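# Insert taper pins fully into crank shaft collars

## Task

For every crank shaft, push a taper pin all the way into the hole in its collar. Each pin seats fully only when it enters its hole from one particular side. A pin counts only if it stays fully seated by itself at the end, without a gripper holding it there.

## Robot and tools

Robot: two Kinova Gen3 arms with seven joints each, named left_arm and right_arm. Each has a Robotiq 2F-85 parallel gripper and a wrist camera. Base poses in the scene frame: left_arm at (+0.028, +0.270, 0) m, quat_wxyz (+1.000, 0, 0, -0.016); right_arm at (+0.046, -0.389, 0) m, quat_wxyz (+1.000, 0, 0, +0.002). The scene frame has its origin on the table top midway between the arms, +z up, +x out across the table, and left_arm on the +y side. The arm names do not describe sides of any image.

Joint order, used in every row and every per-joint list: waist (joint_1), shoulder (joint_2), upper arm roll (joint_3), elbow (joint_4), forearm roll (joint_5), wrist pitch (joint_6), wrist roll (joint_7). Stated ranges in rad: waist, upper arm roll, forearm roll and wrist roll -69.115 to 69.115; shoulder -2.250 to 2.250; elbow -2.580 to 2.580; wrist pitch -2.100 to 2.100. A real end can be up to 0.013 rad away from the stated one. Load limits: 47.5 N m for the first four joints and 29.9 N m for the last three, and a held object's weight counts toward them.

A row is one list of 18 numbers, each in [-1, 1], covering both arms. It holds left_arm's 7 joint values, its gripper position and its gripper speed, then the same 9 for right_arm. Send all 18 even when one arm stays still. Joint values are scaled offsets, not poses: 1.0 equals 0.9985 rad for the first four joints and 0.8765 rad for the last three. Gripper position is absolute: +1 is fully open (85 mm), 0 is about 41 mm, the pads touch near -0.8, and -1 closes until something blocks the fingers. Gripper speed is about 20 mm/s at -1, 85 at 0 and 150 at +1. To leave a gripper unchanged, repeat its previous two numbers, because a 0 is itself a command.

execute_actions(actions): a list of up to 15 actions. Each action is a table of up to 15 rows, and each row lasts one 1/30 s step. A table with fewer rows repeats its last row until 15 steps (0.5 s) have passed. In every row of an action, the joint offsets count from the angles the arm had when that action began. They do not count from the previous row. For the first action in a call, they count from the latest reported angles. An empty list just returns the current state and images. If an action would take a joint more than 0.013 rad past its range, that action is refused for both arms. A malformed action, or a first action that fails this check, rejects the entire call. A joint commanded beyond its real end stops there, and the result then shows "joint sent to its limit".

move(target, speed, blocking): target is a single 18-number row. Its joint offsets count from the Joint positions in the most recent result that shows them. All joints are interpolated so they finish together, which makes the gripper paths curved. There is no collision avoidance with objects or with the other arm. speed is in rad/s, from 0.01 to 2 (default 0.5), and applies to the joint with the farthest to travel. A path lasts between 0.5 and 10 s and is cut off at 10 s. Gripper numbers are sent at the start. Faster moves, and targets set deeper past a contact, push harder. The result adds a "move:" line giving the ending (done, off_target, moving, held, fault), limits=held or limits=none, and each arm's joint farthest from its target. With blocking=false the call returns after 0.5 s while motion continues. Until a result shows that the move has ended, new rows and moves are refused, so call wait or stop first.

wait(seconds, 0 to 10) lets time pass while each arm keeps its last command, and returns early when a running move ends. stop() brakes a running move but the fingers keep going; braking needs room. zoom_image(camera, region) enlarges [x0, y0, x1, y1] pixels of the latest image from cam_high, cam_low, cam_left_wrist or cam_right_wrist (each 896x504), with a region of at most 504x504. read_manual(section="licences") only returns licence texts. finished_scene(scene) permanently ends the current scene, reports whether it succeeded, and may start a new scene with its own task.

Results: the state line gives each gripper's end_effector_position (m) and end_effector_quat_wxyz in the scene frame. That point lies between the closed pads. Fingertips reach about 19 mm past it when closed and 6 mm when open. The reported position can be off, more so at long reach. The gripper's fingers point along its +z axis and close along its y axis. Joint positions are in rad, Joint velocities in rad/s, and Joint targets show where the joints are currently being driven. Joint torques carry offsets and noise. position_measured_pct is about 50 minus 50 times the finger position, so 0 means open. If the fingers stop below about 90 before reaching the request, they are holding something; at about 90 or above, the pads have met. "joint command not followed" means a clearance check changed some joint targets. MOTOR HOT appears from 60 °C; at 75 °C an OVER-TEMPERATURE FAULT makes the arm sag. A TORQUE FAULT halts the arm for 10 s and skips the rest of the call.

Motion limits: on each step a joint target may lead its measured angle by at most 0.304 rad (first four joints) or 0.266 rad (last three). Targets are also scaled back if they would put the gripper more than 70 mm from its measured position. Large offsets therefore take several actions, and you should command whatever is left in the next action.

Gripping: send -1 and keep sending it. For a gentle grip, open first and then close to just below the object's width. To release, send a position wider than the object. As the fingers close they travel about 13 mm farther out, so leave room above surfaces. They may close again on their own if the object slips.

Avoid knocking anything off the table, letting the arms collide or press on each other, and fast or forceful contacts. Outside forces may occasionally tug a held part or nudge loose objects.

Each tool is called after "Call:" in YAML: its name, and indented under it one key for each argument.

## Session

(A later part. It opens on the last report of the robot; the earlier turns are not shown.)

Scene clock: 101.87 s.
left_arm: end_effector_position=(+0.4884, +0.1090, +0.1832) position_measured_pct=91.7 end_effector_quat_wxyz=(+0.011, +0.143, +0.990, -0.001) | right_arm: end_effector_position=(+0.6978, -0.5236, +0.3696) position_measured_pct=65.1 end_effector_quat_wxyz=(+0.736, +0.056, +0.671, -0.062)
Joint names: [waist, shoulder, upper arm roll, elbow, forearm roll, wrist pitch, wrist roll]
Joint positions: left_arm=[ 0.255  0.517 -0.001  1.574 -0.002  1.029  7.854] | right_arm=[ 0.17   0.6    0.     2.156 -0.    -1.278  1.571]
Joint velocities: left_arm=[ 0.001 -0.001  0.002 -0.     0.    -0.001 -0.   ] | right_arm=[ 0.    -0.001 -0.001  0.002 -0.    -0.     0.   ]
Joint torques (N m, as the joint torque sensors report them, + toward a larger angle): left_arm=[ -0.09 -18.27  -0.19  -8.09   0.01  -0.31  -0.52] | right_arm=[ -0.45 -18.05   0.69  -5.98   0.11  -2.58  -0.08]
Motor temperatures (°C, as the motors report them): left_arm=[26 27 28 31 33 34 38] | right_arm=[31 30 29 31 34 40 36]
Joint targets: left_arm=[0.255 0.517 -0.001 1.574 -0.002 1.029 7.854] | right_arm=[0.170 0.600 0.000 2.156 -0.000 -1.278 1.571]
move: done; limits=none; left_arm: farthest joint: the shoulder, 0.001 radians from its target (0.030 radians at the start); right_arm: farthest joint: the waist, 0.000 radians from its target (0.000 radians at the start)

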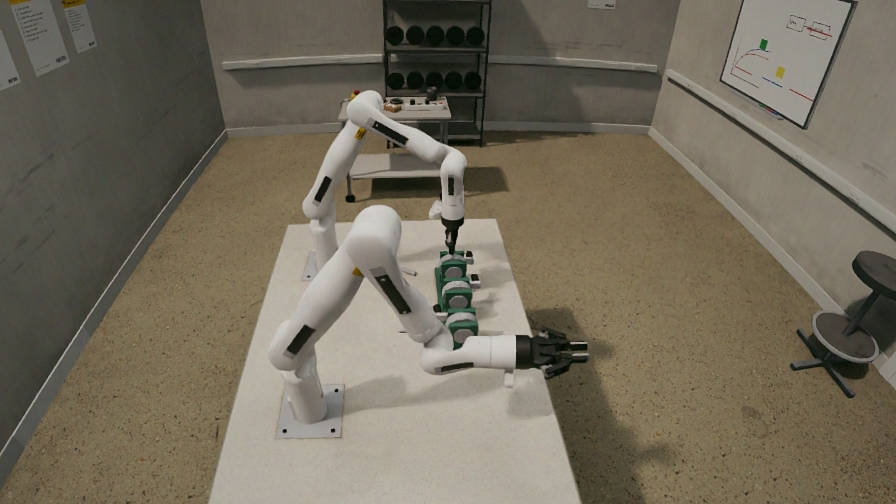

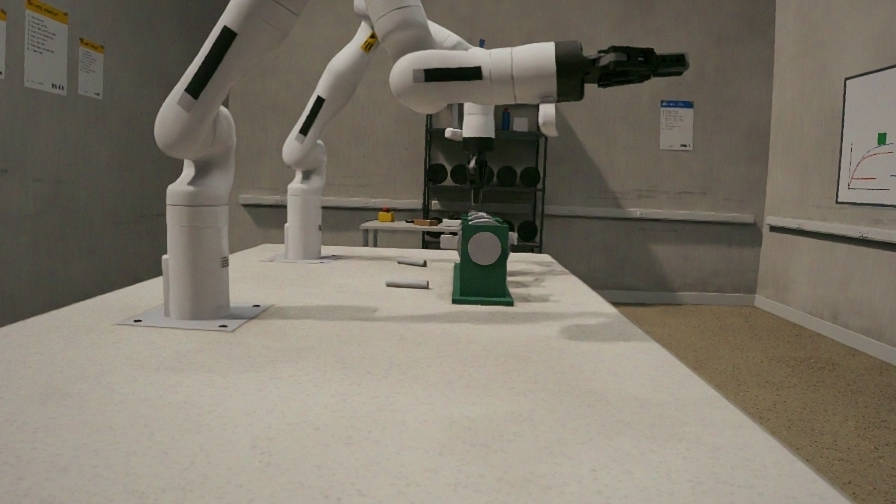

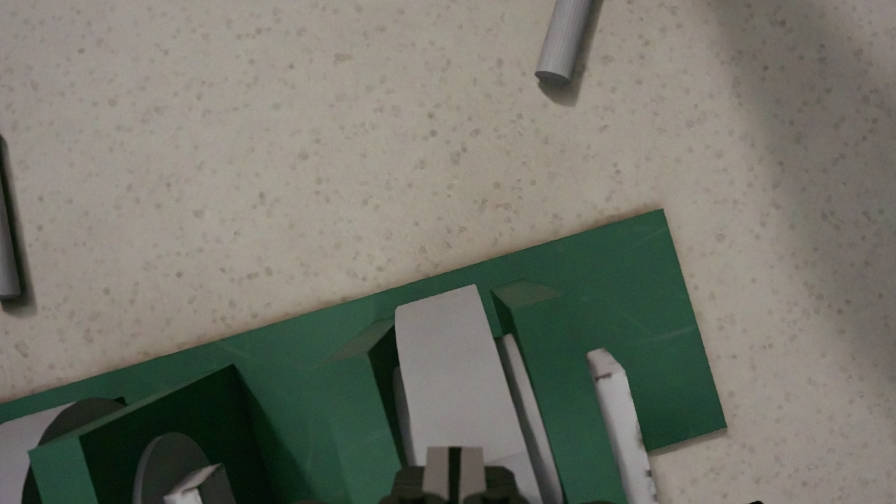

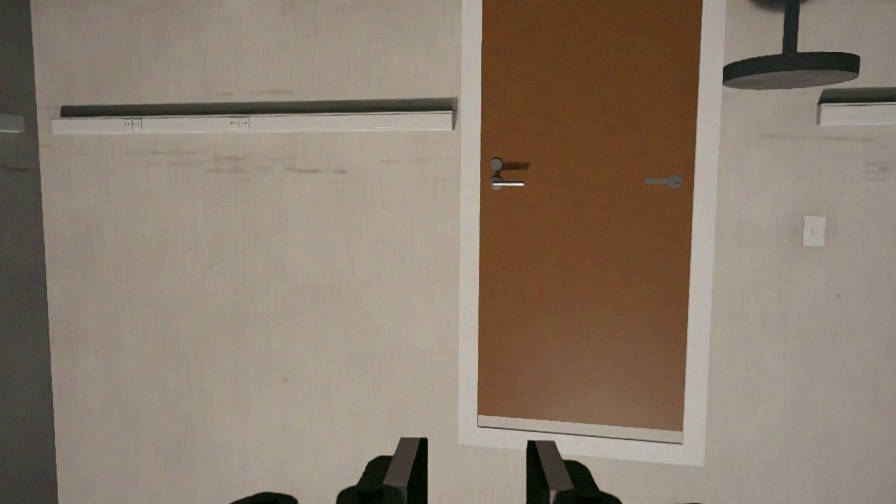

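Call:
move:
  target: [0.2426,0.1563,0,-0.2765,0,0.1615,0,-1,0,0,0,0,0,0,0,0,-0.3,0]
  speed: 0.6

Call:
move:
  target: [0,0.028,0,0.027,0,-0.035,0,-1,0,0,0,0,0,0,0,0,-0.3,0]
  speed: 0.06

Call:
zoom_image:
  camera: "cam_high"
  region: [420,240,500,310]

Scene clock: 103.33 s.
left_arm: end_effector_position=(+0.4920, -0.0292, +0.1803) position_measured_pct=91.7 end_effector_quat_wxyz=(+0.000, +0.262, +0.965, +0.001) | right_arm: end_effector_position=(+0.6978, -0.5236, +0.3696) position_measured_pct=65.1 end_effector_quat_wxyz=(+0.736, +0.056, +0.671, -0.062)
Joint names: [waist, shoulder, upper arm roll, elbow, forearm roll, wrist pitch, wrist roll]
Joint positions: left_arm=[ 0.497  0.673 -0.001  1.298 -0.002  1.171  7.854] | right_arm=[ 0.17   0.6    0.     2.156 -0.    -1.278  1.571]
Joint velocities: left_arm=[ 0.003  0.002  0.001 -0.    -0.    -0.     0.   ] | right_arm=[-0.    -0.    -0.001  0.001 -0.    -0.     0.   ]
Joint torques (N m, as the joint torque sensors report them, + toward a larger angle): left_arm=[ -0.54 -21.37   0.11  -8.57  -0.12  -0.08  -0.14] | right_arm=[  0.16 -18.14   0.45  -6.05   0.03  -2.8   -0.23]
Motor temperatures (°C, as the motors report them): left_arm=[26 27 28 31 33 34 38] | right_arm=[31 30 29 31 34 40 36]
Joint targets: left_arm=[0.497 0.673 -0.001 1.298 -0.002 1.171 7.854] | right_arm=[0.170 0.600 0.000 2.156 -0.000 -1.278 1.571]
move: done; limits=none; left_arm: farthest joint: the waist, 0.001 radians from its target (0.242 radians at the start); right_arm: farthest joint: the waist, 0.000 radians from its target (0.000 radians at the start)

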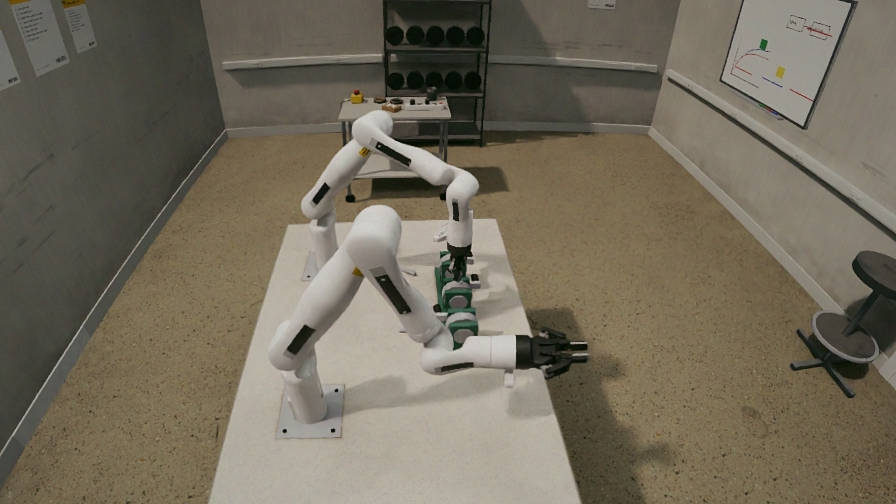

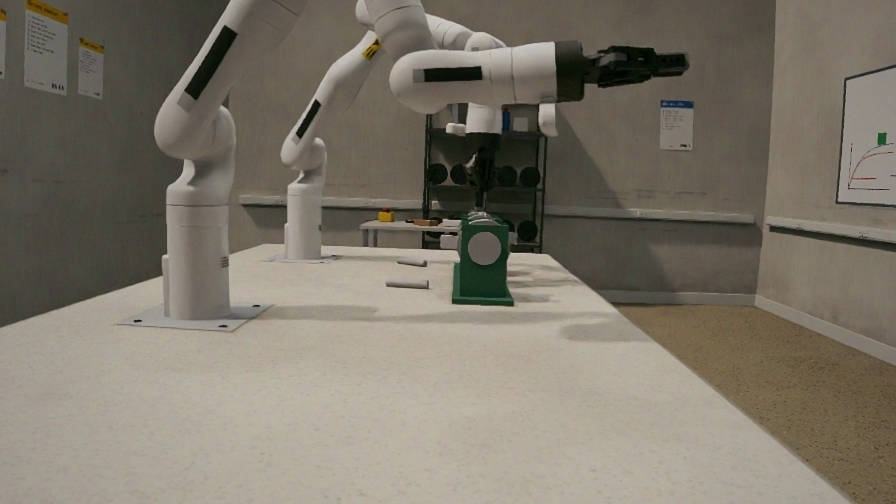

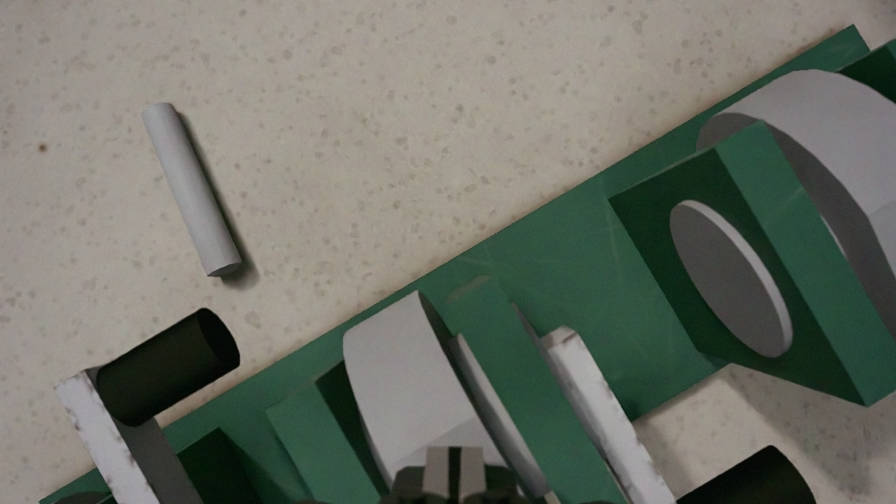

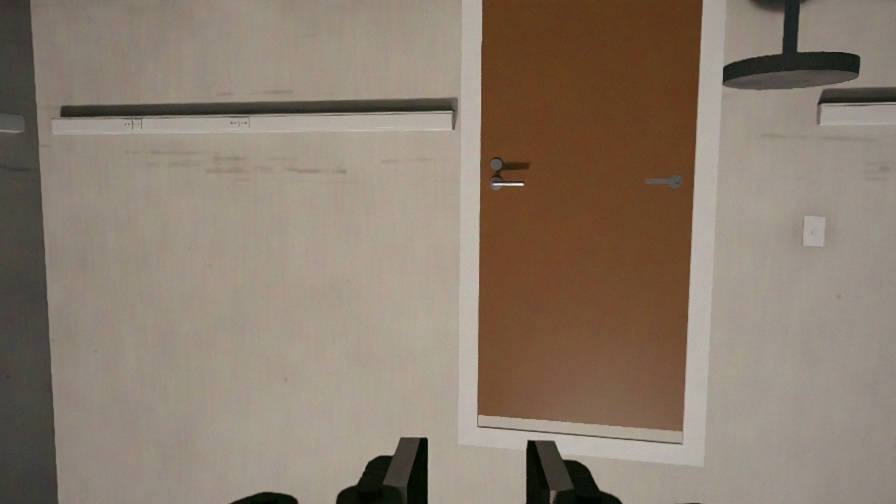

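Scene clock: 104.10 s.
left_arm: end_effector_position=(+0.4942, -0.0282, +0.1718) position_measured_pct=91.7 end_effector_quat_wxyz=(+0.004, +0.261, +0.965, +0.001) | right_arm: end_effector_position=(+0.6978, -0.5236, +0.3696) position_measured_pct=65.1 end_effector_quat_wxyz=(+0.736, +0.056, +0.671, -0.062)
Joint names: [waist, shoulder, upper arm roll, elbow, forearm roll, wrist pitch, wrist roll]
Joint positions: left_arm=[ 0.495  0.679 -0.002  1.314 -0.003  1.141  7.854] | right_arm=[ 0.17   0.6    0.     2.156 -0.    -1.278  1.571]
Joint velocities: left_arm=[-0.    -0.001  0.001 -0.    -0.    -0.    -0.   ] | right_arm=[-0.    -0.    -0.001 -0.001 -0.    -0.001 -0.   ]
Joint torques (N m, as the joint torque sensors report them, + toward a larger angle): left_arm=[ 0.92 -3.94  0.88  0.35  0.67 -0.65 -0.01] | right_arm=[ -0.31 -18.41   0.48  -6.19  -0.08  -2.84  -0.21]
Motor temperatures (°C, as the motors report them): left_arm=[26 27 28 31 33 34 38] | right_arm=[31 30 29 31 34 40 36]
Joint targets: left_arm=[0.497 0.701 -0.001 1.325 -0.002 1.140 7.854] | right_arm=[0.170 0.600 0.000 2.156 -0.000 -1.278 1.571]
move: off_target (left_arm); limits=none; left_arm: farthest joint: the shoulder, 0.022 radians from its target (0.028 radians at the start); right_arm: farthest joint: the waist, 0.000 radians from its target (0.000 radians at the start)

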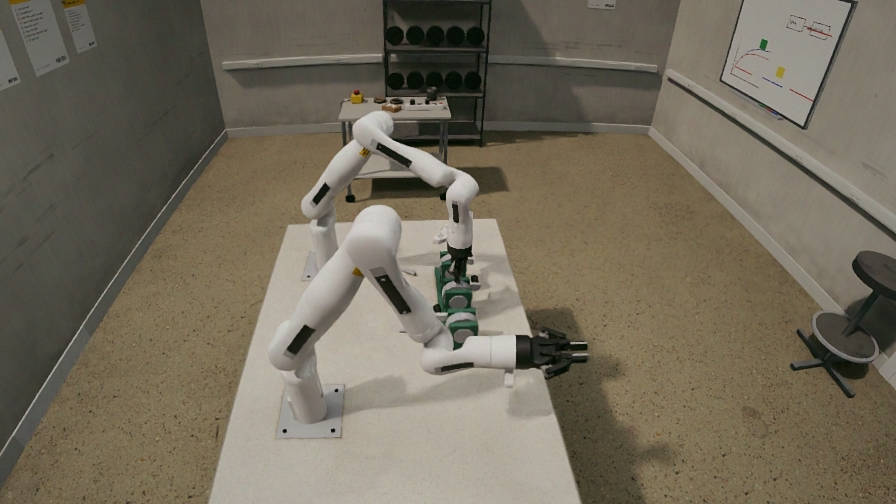

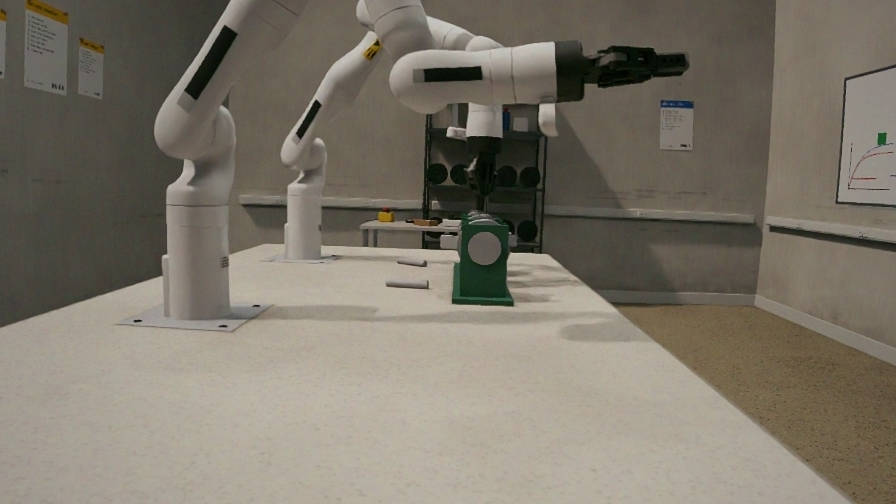

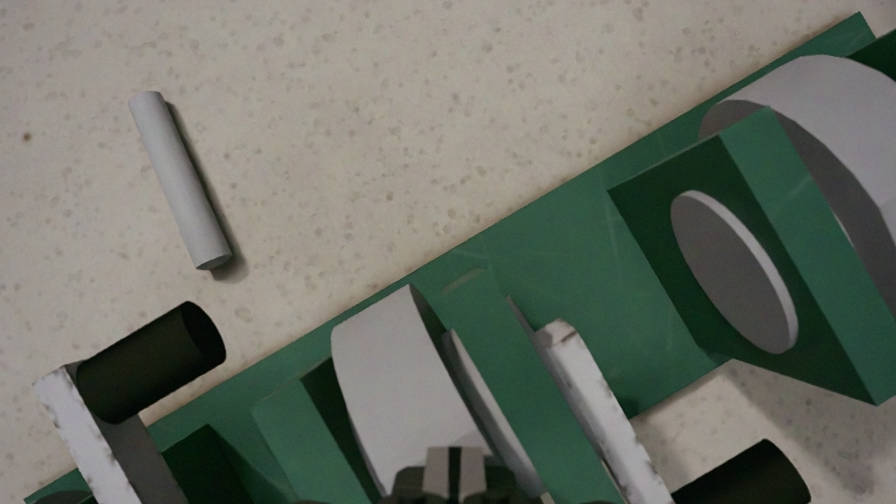

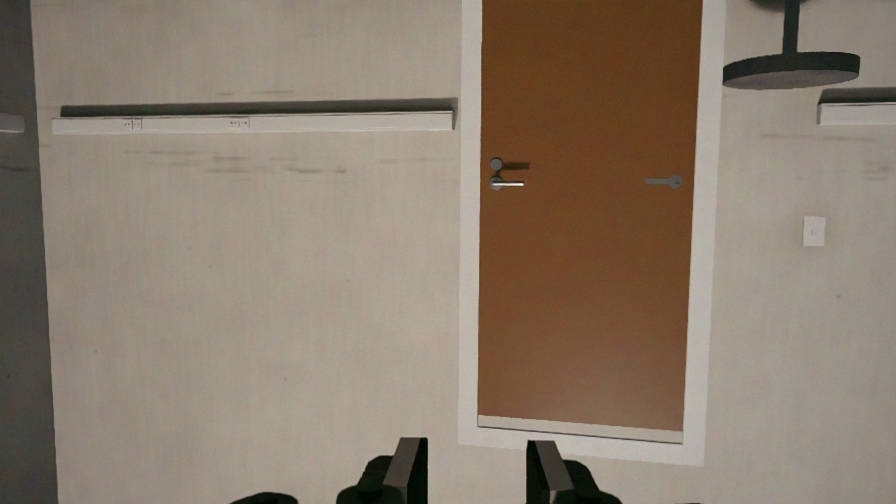

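Region (420, 240, 500, 310) of cam_high's 896x504 image, scaled by 6.300, with more detail than that image has; it fills the top 441 rows of this view, and the rest is white.

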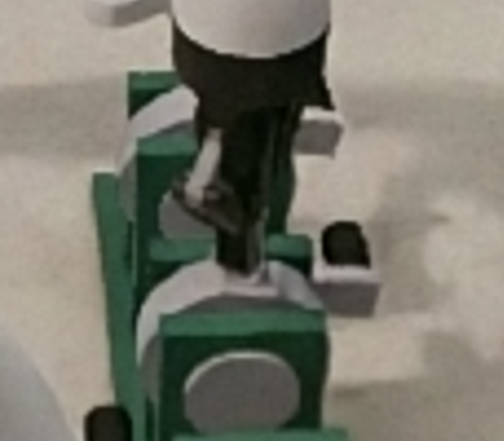

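Call:
move:
  target: [0.004,0.042,0,0.021,0,0,0,-1,0,0,0,0,0,0,0,0,-0.3,0]
  speed: 0.06

Call:
zoom_image:
  camera: "cam_low"
  region: [455,190,505,230]

Scene clock: 105.27 s.
left_arm: end_effector_position=(+0.4943, -0.0280, +0.1706) position_measured_pct=91.7 end_effector_quat_wxyz=(+0.003, +0.261, +0.965, +0.003) | right_arm: end_effector_position=(+0.6978, -0.5236, +0.3696) position_measured_pct=65.1 end_effector_quat_wxyz=(+0.736, +0.056, +0.671, -0.062)
Joint names: [waist, shoulder, upper arm roll, elbow, forearm roll, wrist pitch, wrist roll]
Joint positions: left_arm=[ 0.497  0.682 -0.003  1.314 -0.005  1.14   7.854] | right_arm=[ 0.17   0.6    0.     2.156 -0.    -1.278  1.571]
Joint velocities: left_arm=[-0.001 -0.    -0.     0.     0.     0.001  0.   ] | right_arm=[-0.     0.002 -0.     0.001  0.    -0.001  0.   ]
Joint torques (N m, as the joint torque sensors report them, + toward a larger angle): left_arm=[ 1.41 11.88  0.68  8.98  0.42  0.13 -0.08] | right_arm=[  0.17 -18.49   0.27  -6.19  -0.02  -2.65   0.07]
Motor temperatures (°C, as the motors report them): left_arm=[26 27 28 31 33 34 38] | right_arm=[31 30 29 31 34 40 36]
Joint targets: left_arm=[0.499 0.721 -0.002 1.335 -0.003 1.141 7.854] | right_arm=[0.170 0.600 0.000 2.156 -0.000 -1.278 1.571]
move: off_target (left_arm); limits=none; left_arm: farthest joint: the shoulder, 0.039 radians from its target (0.041 radians at the start); right_arm: farthest joint: the waist, 0.000 radians from its target (0.000 radians at the start)

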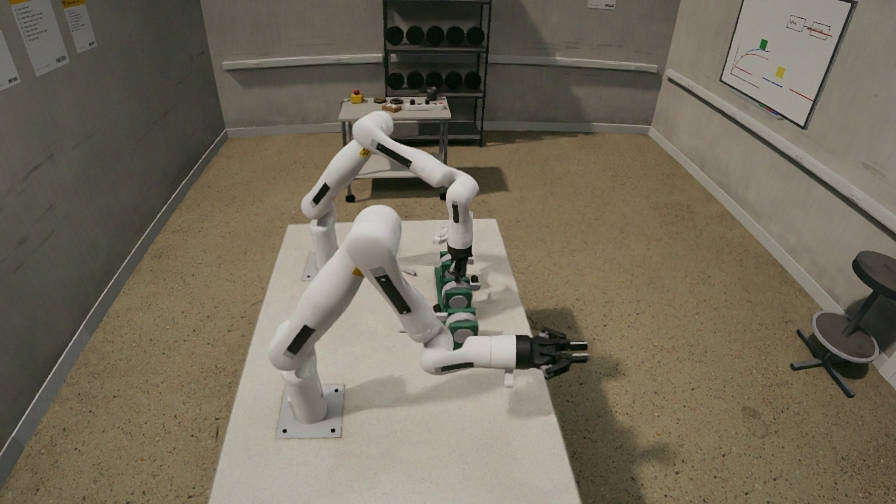

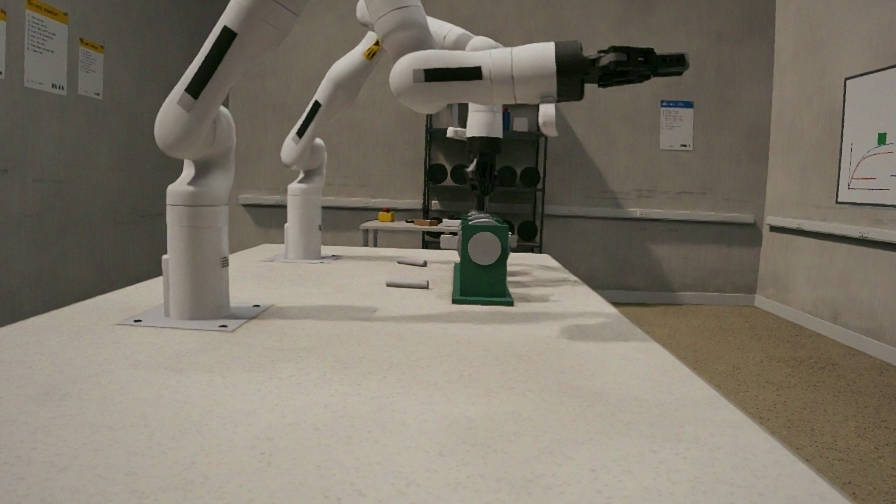

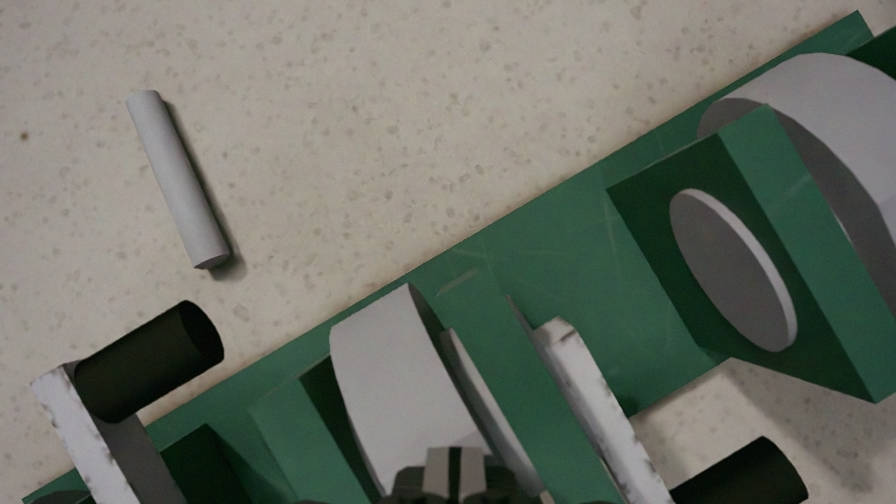

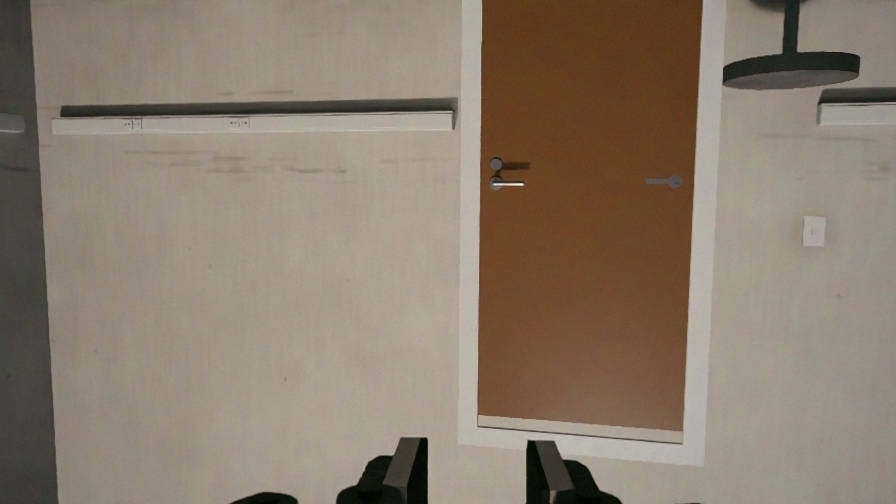

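Region (455, 190, 505, 230) of cam_low's 896x504 image, scaled by 10.080, with more detail than that image has; it fills the top 403 rows of this view, and the rest is white.

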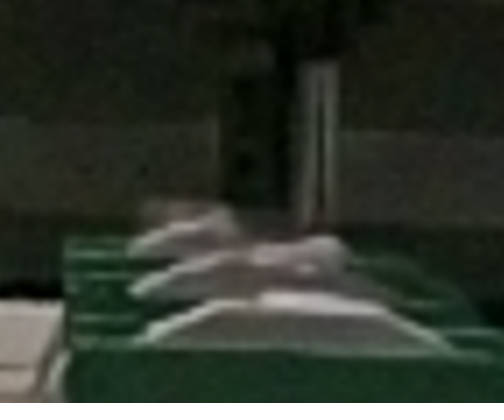

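Call:
move:
  target: [0,-0.035,0,0,0,0.035,0,-1,0,0.1,0,0,0,0,0,0,-0.3,0]
  speed: 0.2

Call:
zoom_image:
  camera: "cam_low"
  region: [455,190,505,230]

Call:
zoom_image:
  camera: "cam_high"
  region: [420,260,500,340]

Scene clock: 106.97 s.
left_arm: end_effector_position=(+0.4892, -0.0250, +0.1897) position_measured_pct=91.7 end_effector_quat_wxyz=(+0.005, +0.261, +0.965, +0.002) | right_arm: end_effector_position=(+0.6812, -0.5877, +0.3696) position_measured_pct=65.1 end_effector_quat_wxyz=(+0.733, +0.089, +0.668, -0.098)
Joint names: [waist, shoulder, upper arm roll, elbow, forearm roll, wrist pitch, wrist roll]
Joint positions: left_arm=[ 0.497  0.647 -0.003  1.314 -0.005  1.171  7.854] | right_arm=[ 0.269  0.6    0.     2.156 -0.    -1.278  1.571]
Joint velocities: left_arm=[-0.    -0.001  0.001  0.    -0.    -0.    -0.   ] | right_arm=[ 0.004 -0.001 -0.    -0.002 -0.     0.001  0.   ]
Joint torques (N m, as the joint torque sensors report them, + toward a larger angle): left_arm=[ -0.15 -21.53  -0.16  -8.81  -0.17  -0.08  -0.2 ] | right_arm=[ -0.37 -18.56   0.47  -6.03   0.05  -2.69  -0.05]
Motor temperatures (°C, as the motors report them): left_arm=[26 27 28 31 33 34 38] | right_arm=[31 30 29 31 34 40 36]
Joint targets: left_arm=[0.497 0.647 -0.003 1.314 -0.005 1.171 7.854] | right_arm=[0.269 0.600 0.000 2.156 -0.000 -1.278 1.571]
move: done; limits=none; left_arm: farthest joint: the waist, 0.000 radians from its target (0.000 radians at the start); right_arm: farthest joint: the waist, 0.001 radians from its target (0.100 radians at the start)

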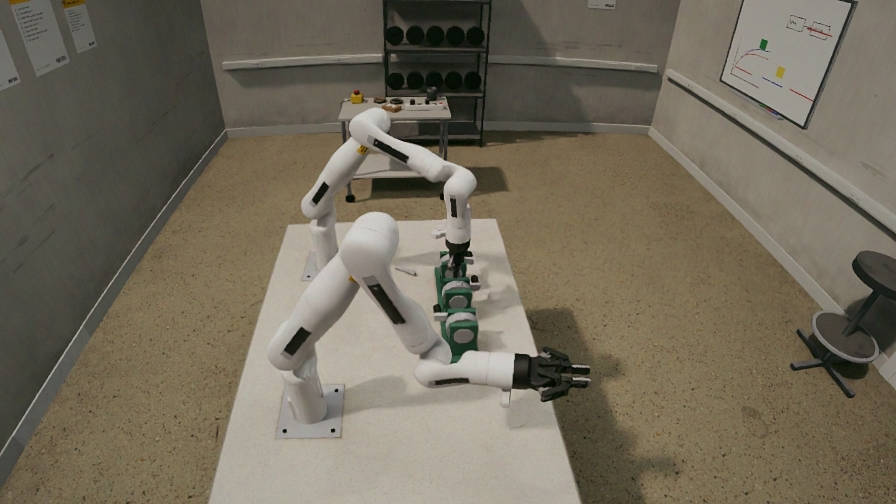

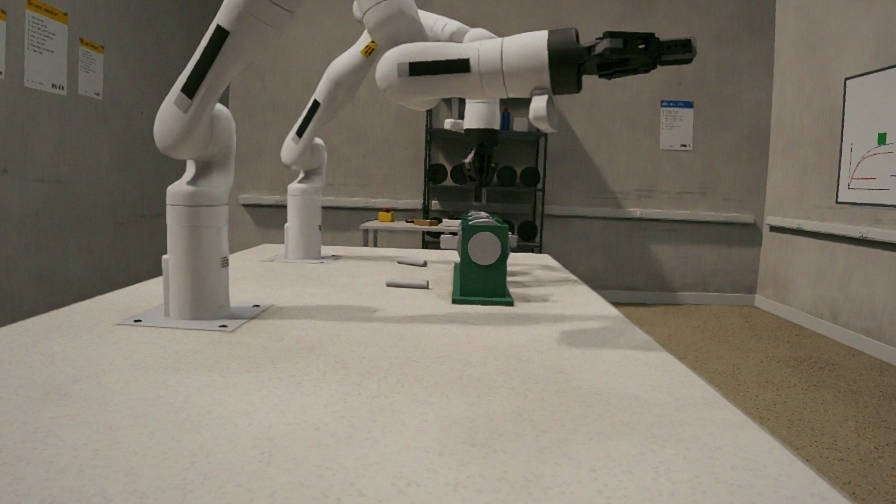

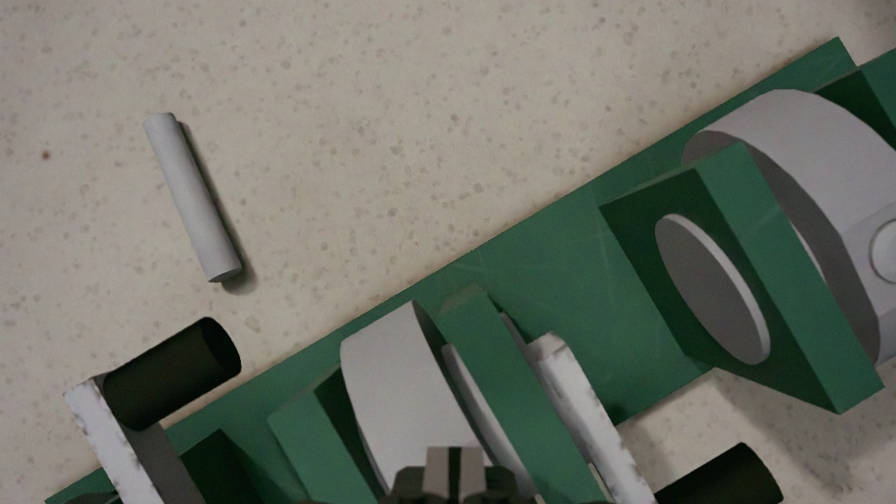

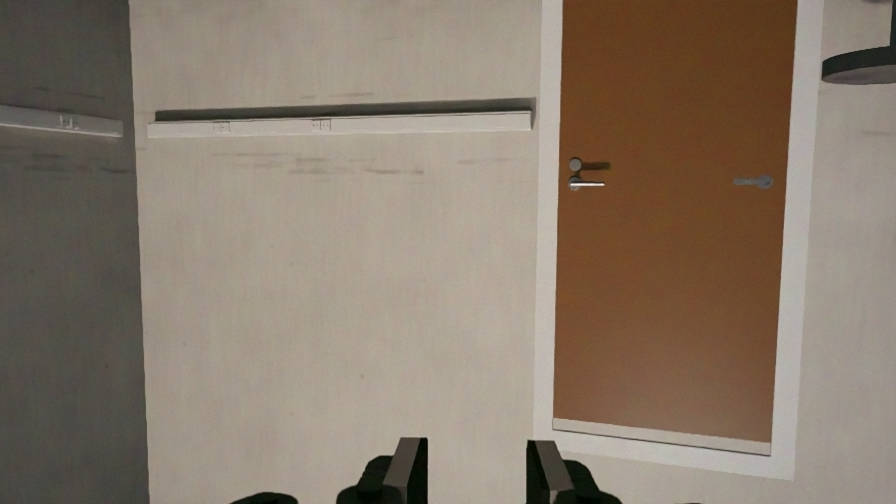

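Region (455, 190, 505, 230) of cam_low's 896x504 image, scaled by 10.080, with more detail than that image has; it fills the top 403 rows of this view, and the rest is white.

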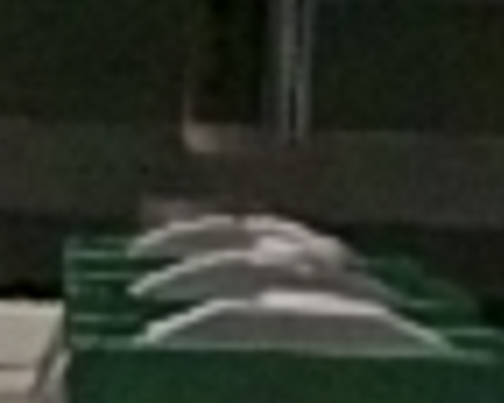

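Region (420, 260, 500, 340) of cam_high's 896x504 image, scaled by 6.300, with more detail than that image has.

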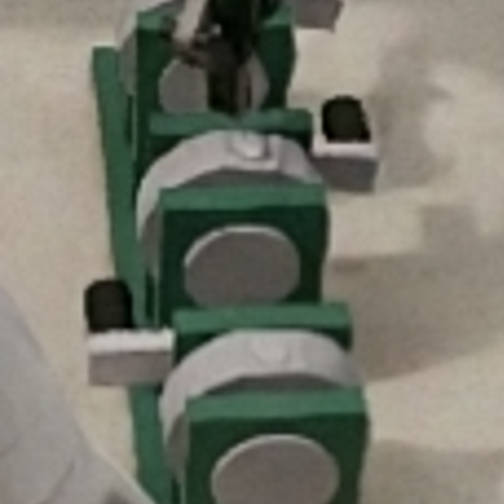

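Call:
move:
  target: [0.1973,0.2638,0.003,-0.4896,0.005,0.268,0,-1,0,0,0,0,0,0,0,0,-0.3,0]
  speed: 0.7

Call:
move:
  target: [0,0.027,0,0.033,0,-0.036,0,-1,0,0,0,0,0,0,0,0,-0.3,0]
  speed: 0.06

Scene clock: 108.60 s.
left_arm: end_effector_position=(+0.4918, -0.1748, +0.1803) position_measured_pct=91.7 end_effector_quat_wxyz=(+0.000, +0.355, +0.935, +0.000) | right_arm: end_effector_position=(+0.6812, -0.5877, +0.3696) position_measured_pct=65.1 end_effector_quat_wxyz=(+0.733, +0.089, +0.668, -0.098)
Joint names: [waist, shoulder, upper arm roll, elbow, forearm roll, wrist pitch, wrist roll]
Joint positions: left_arm=[ 0.694  0.91  -0.     0.825 -0.001  1.406  7.854] | right_arm=[ 0.269  0.6    0.     2.156 -0.    -1.278  1.571]
Joint velocities: left_arm=[ 0.001  0.002  0.001 -0.001 -0.     0.002 -0.   ] | right_arm=[-0.     0.001 -0.     0.001  0.     0.    -0.   ]
Joint torques (N m, as the joint torque sensors report them, + toward a larger angle): left_arm=[  0.54 -25.44  -0.1   -9.    -0.21  -0.11  -0.41] | right_arm=[ -0.18 -18.3    0.32  -6.15  -0.05  -2.56  -0.22]
Motor temperatures (°C, as the motors report them): left_arm=[26 27 28 31 33 34 38] | right_arm=[31 30 29 31 34 40 36]
Joint targets: left_arm=[0.694 0.910 -0.000 0.825 -0.001 1.406 7.854] | right_arm=[0.269 0.600 0.000 2.156 -0.000 -1.278 1.571]
move: done; limits=none; left_arm: farthest joint: the waist, 0.000 radians from its target (0.197 radians at the start); right_arm: farthest joint: the waist, 0.000 radians from its target (0.000 radians at the start)

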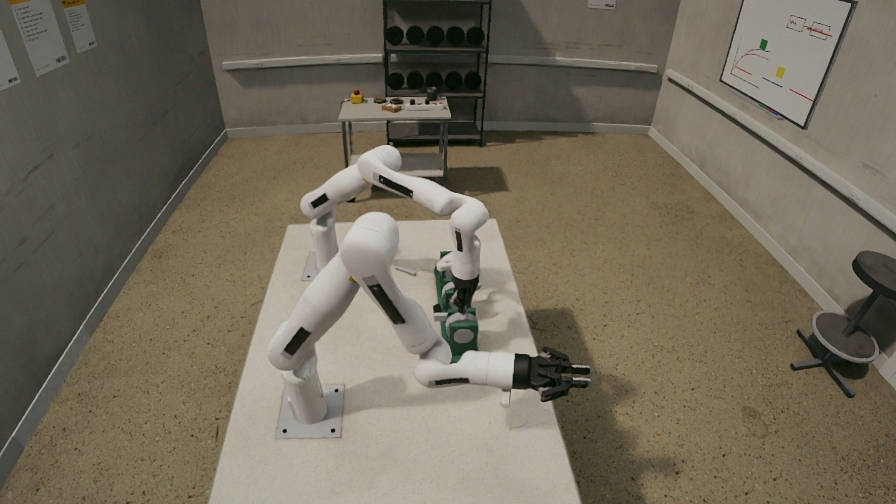

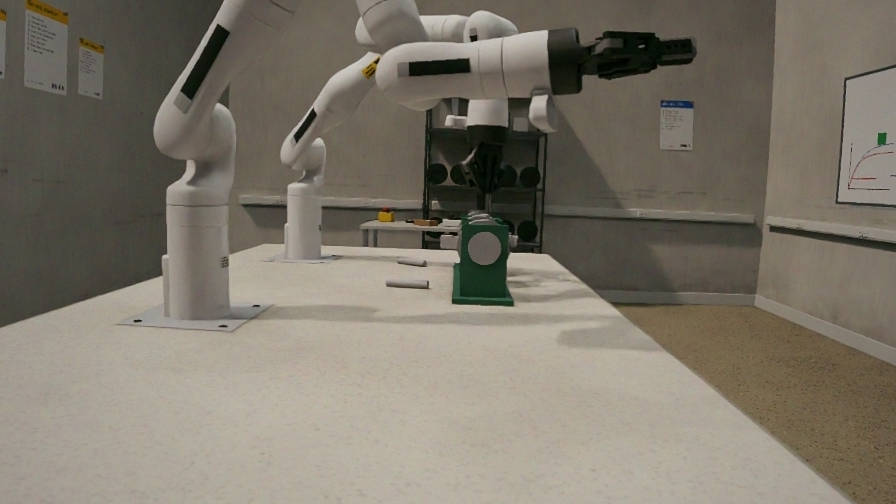

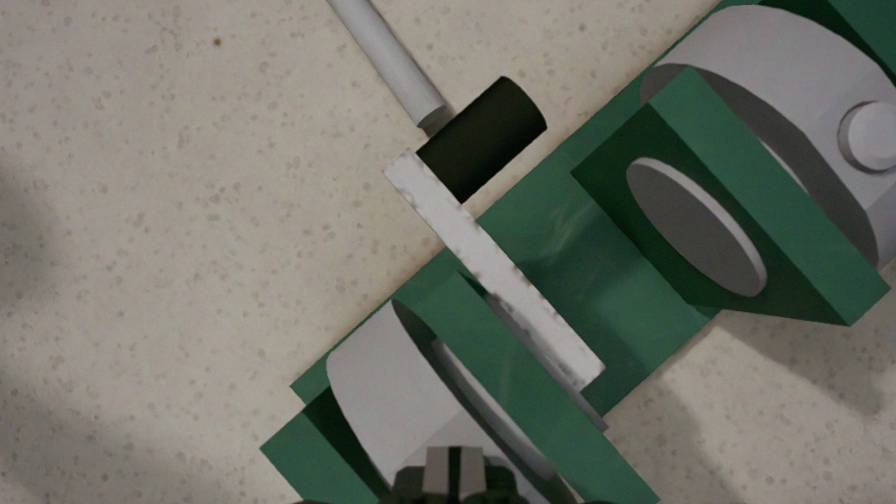

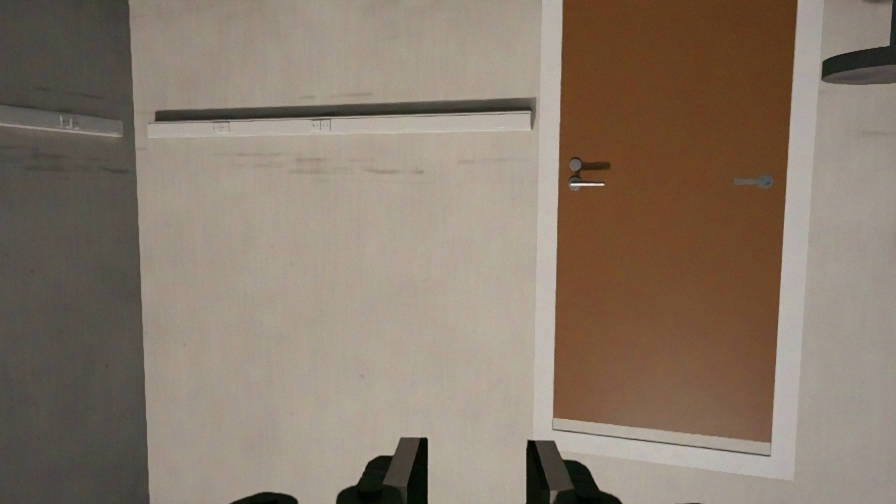

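Scene clock: 109.40 s.
left_arm: end_effector_position=(+0.4907, -0.1735, +0.1690) position_measured_pct=91.7 end_effector_quat_wxyz=(-0.002, +0.355, +0.935, +0.001) | right_arm: end_effector_position=(+0.6812, -0.5877, +0.3696) position_measured_pct=65.1 end_effector_quat_wxyz=(+0.733, +0.089, +0.668, -0.098)
Joint names: [waist, shoulder, upper arm roll, elbow, forearm roll, wrist pitch, wrist roll]
Joint positions: left_arm=[ 0.693  0.915 -0.     0.851 -0.001  1.38   7.854] | right_arm=[ 0.269  0.6    0.     2.156 -0.    -1.278  1.571]
Joint velocities: left_arm=[-0.    -0.    -0.004  0.001  0.    -0.    -0.   ] | right_arm=[ 0.    -0.001  0.001  0.003 -0.     0.    -0.   ]
Joint torques (N m, as the joint torque sensors report them, + toward a larger angle): left_arm=[-0.09 -7.21 -0.16 -3.09  0.19 -2.56 -0.23] | right_arm=[  0.01 -18.34   0.65  -5.77  -0.01  -3.08   0.04]
Motor temperatures (°C, as the motors report them): left_arm=[26 27 28 31 33 34 38] | right_arm=[31 30 29 31 34 40 36]
Joint targets: left_arm=[0.694 0.937 -0.000 0.858 -0.001 1.374 7.854] | right_arm=[0.269 0.600 0.000 2.156 -0.000 -1.278 1.571]
move: off_target (left_arm); limits=none; left_arm: farthest joint: the shoulder, 0.022 radians from its target (0.027 radians at the start); right_arm: farthest joint: the waist, 0.000 radians from its target (0.000 radians at the start)

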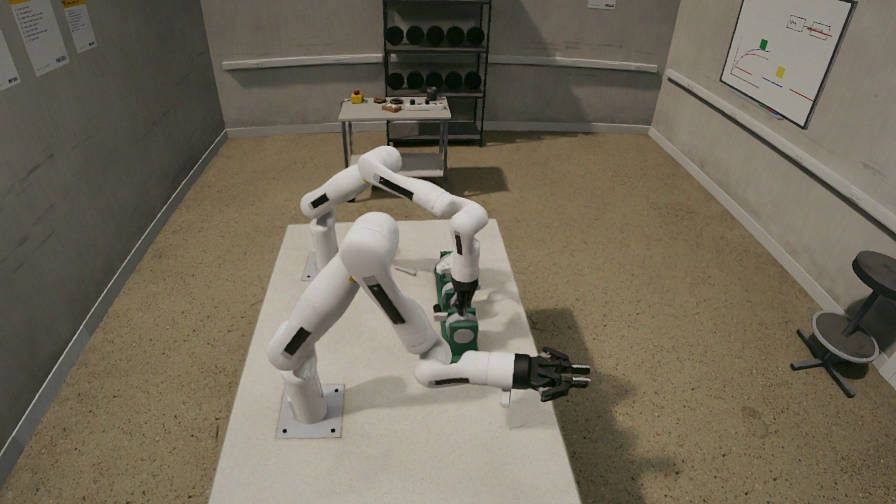

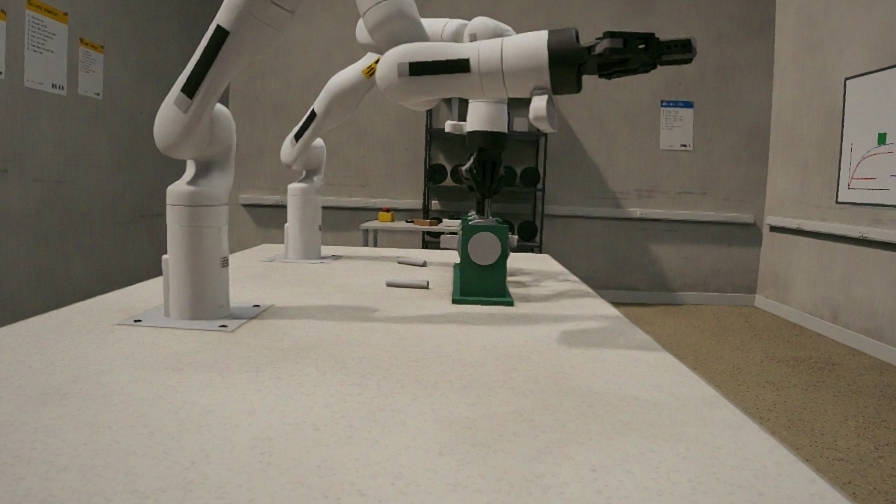

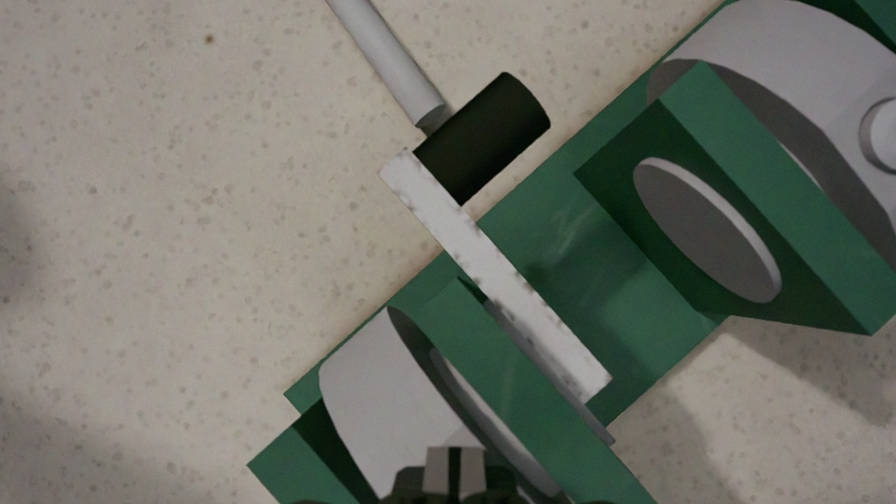

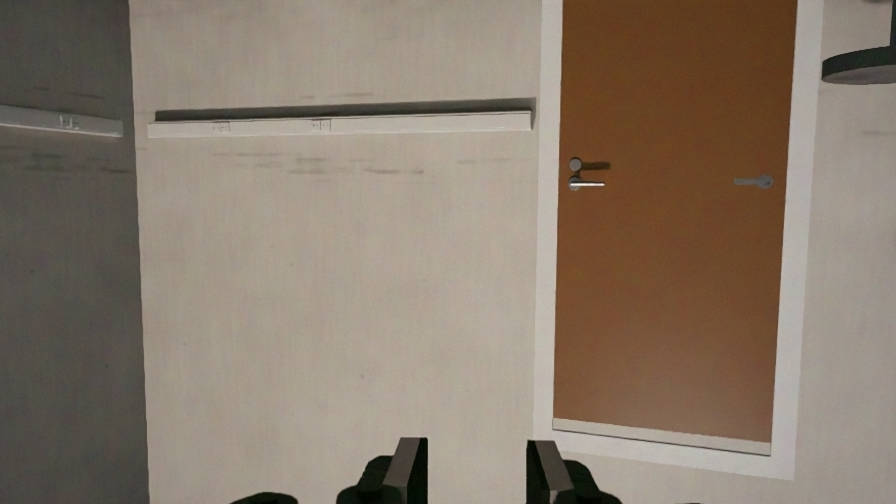

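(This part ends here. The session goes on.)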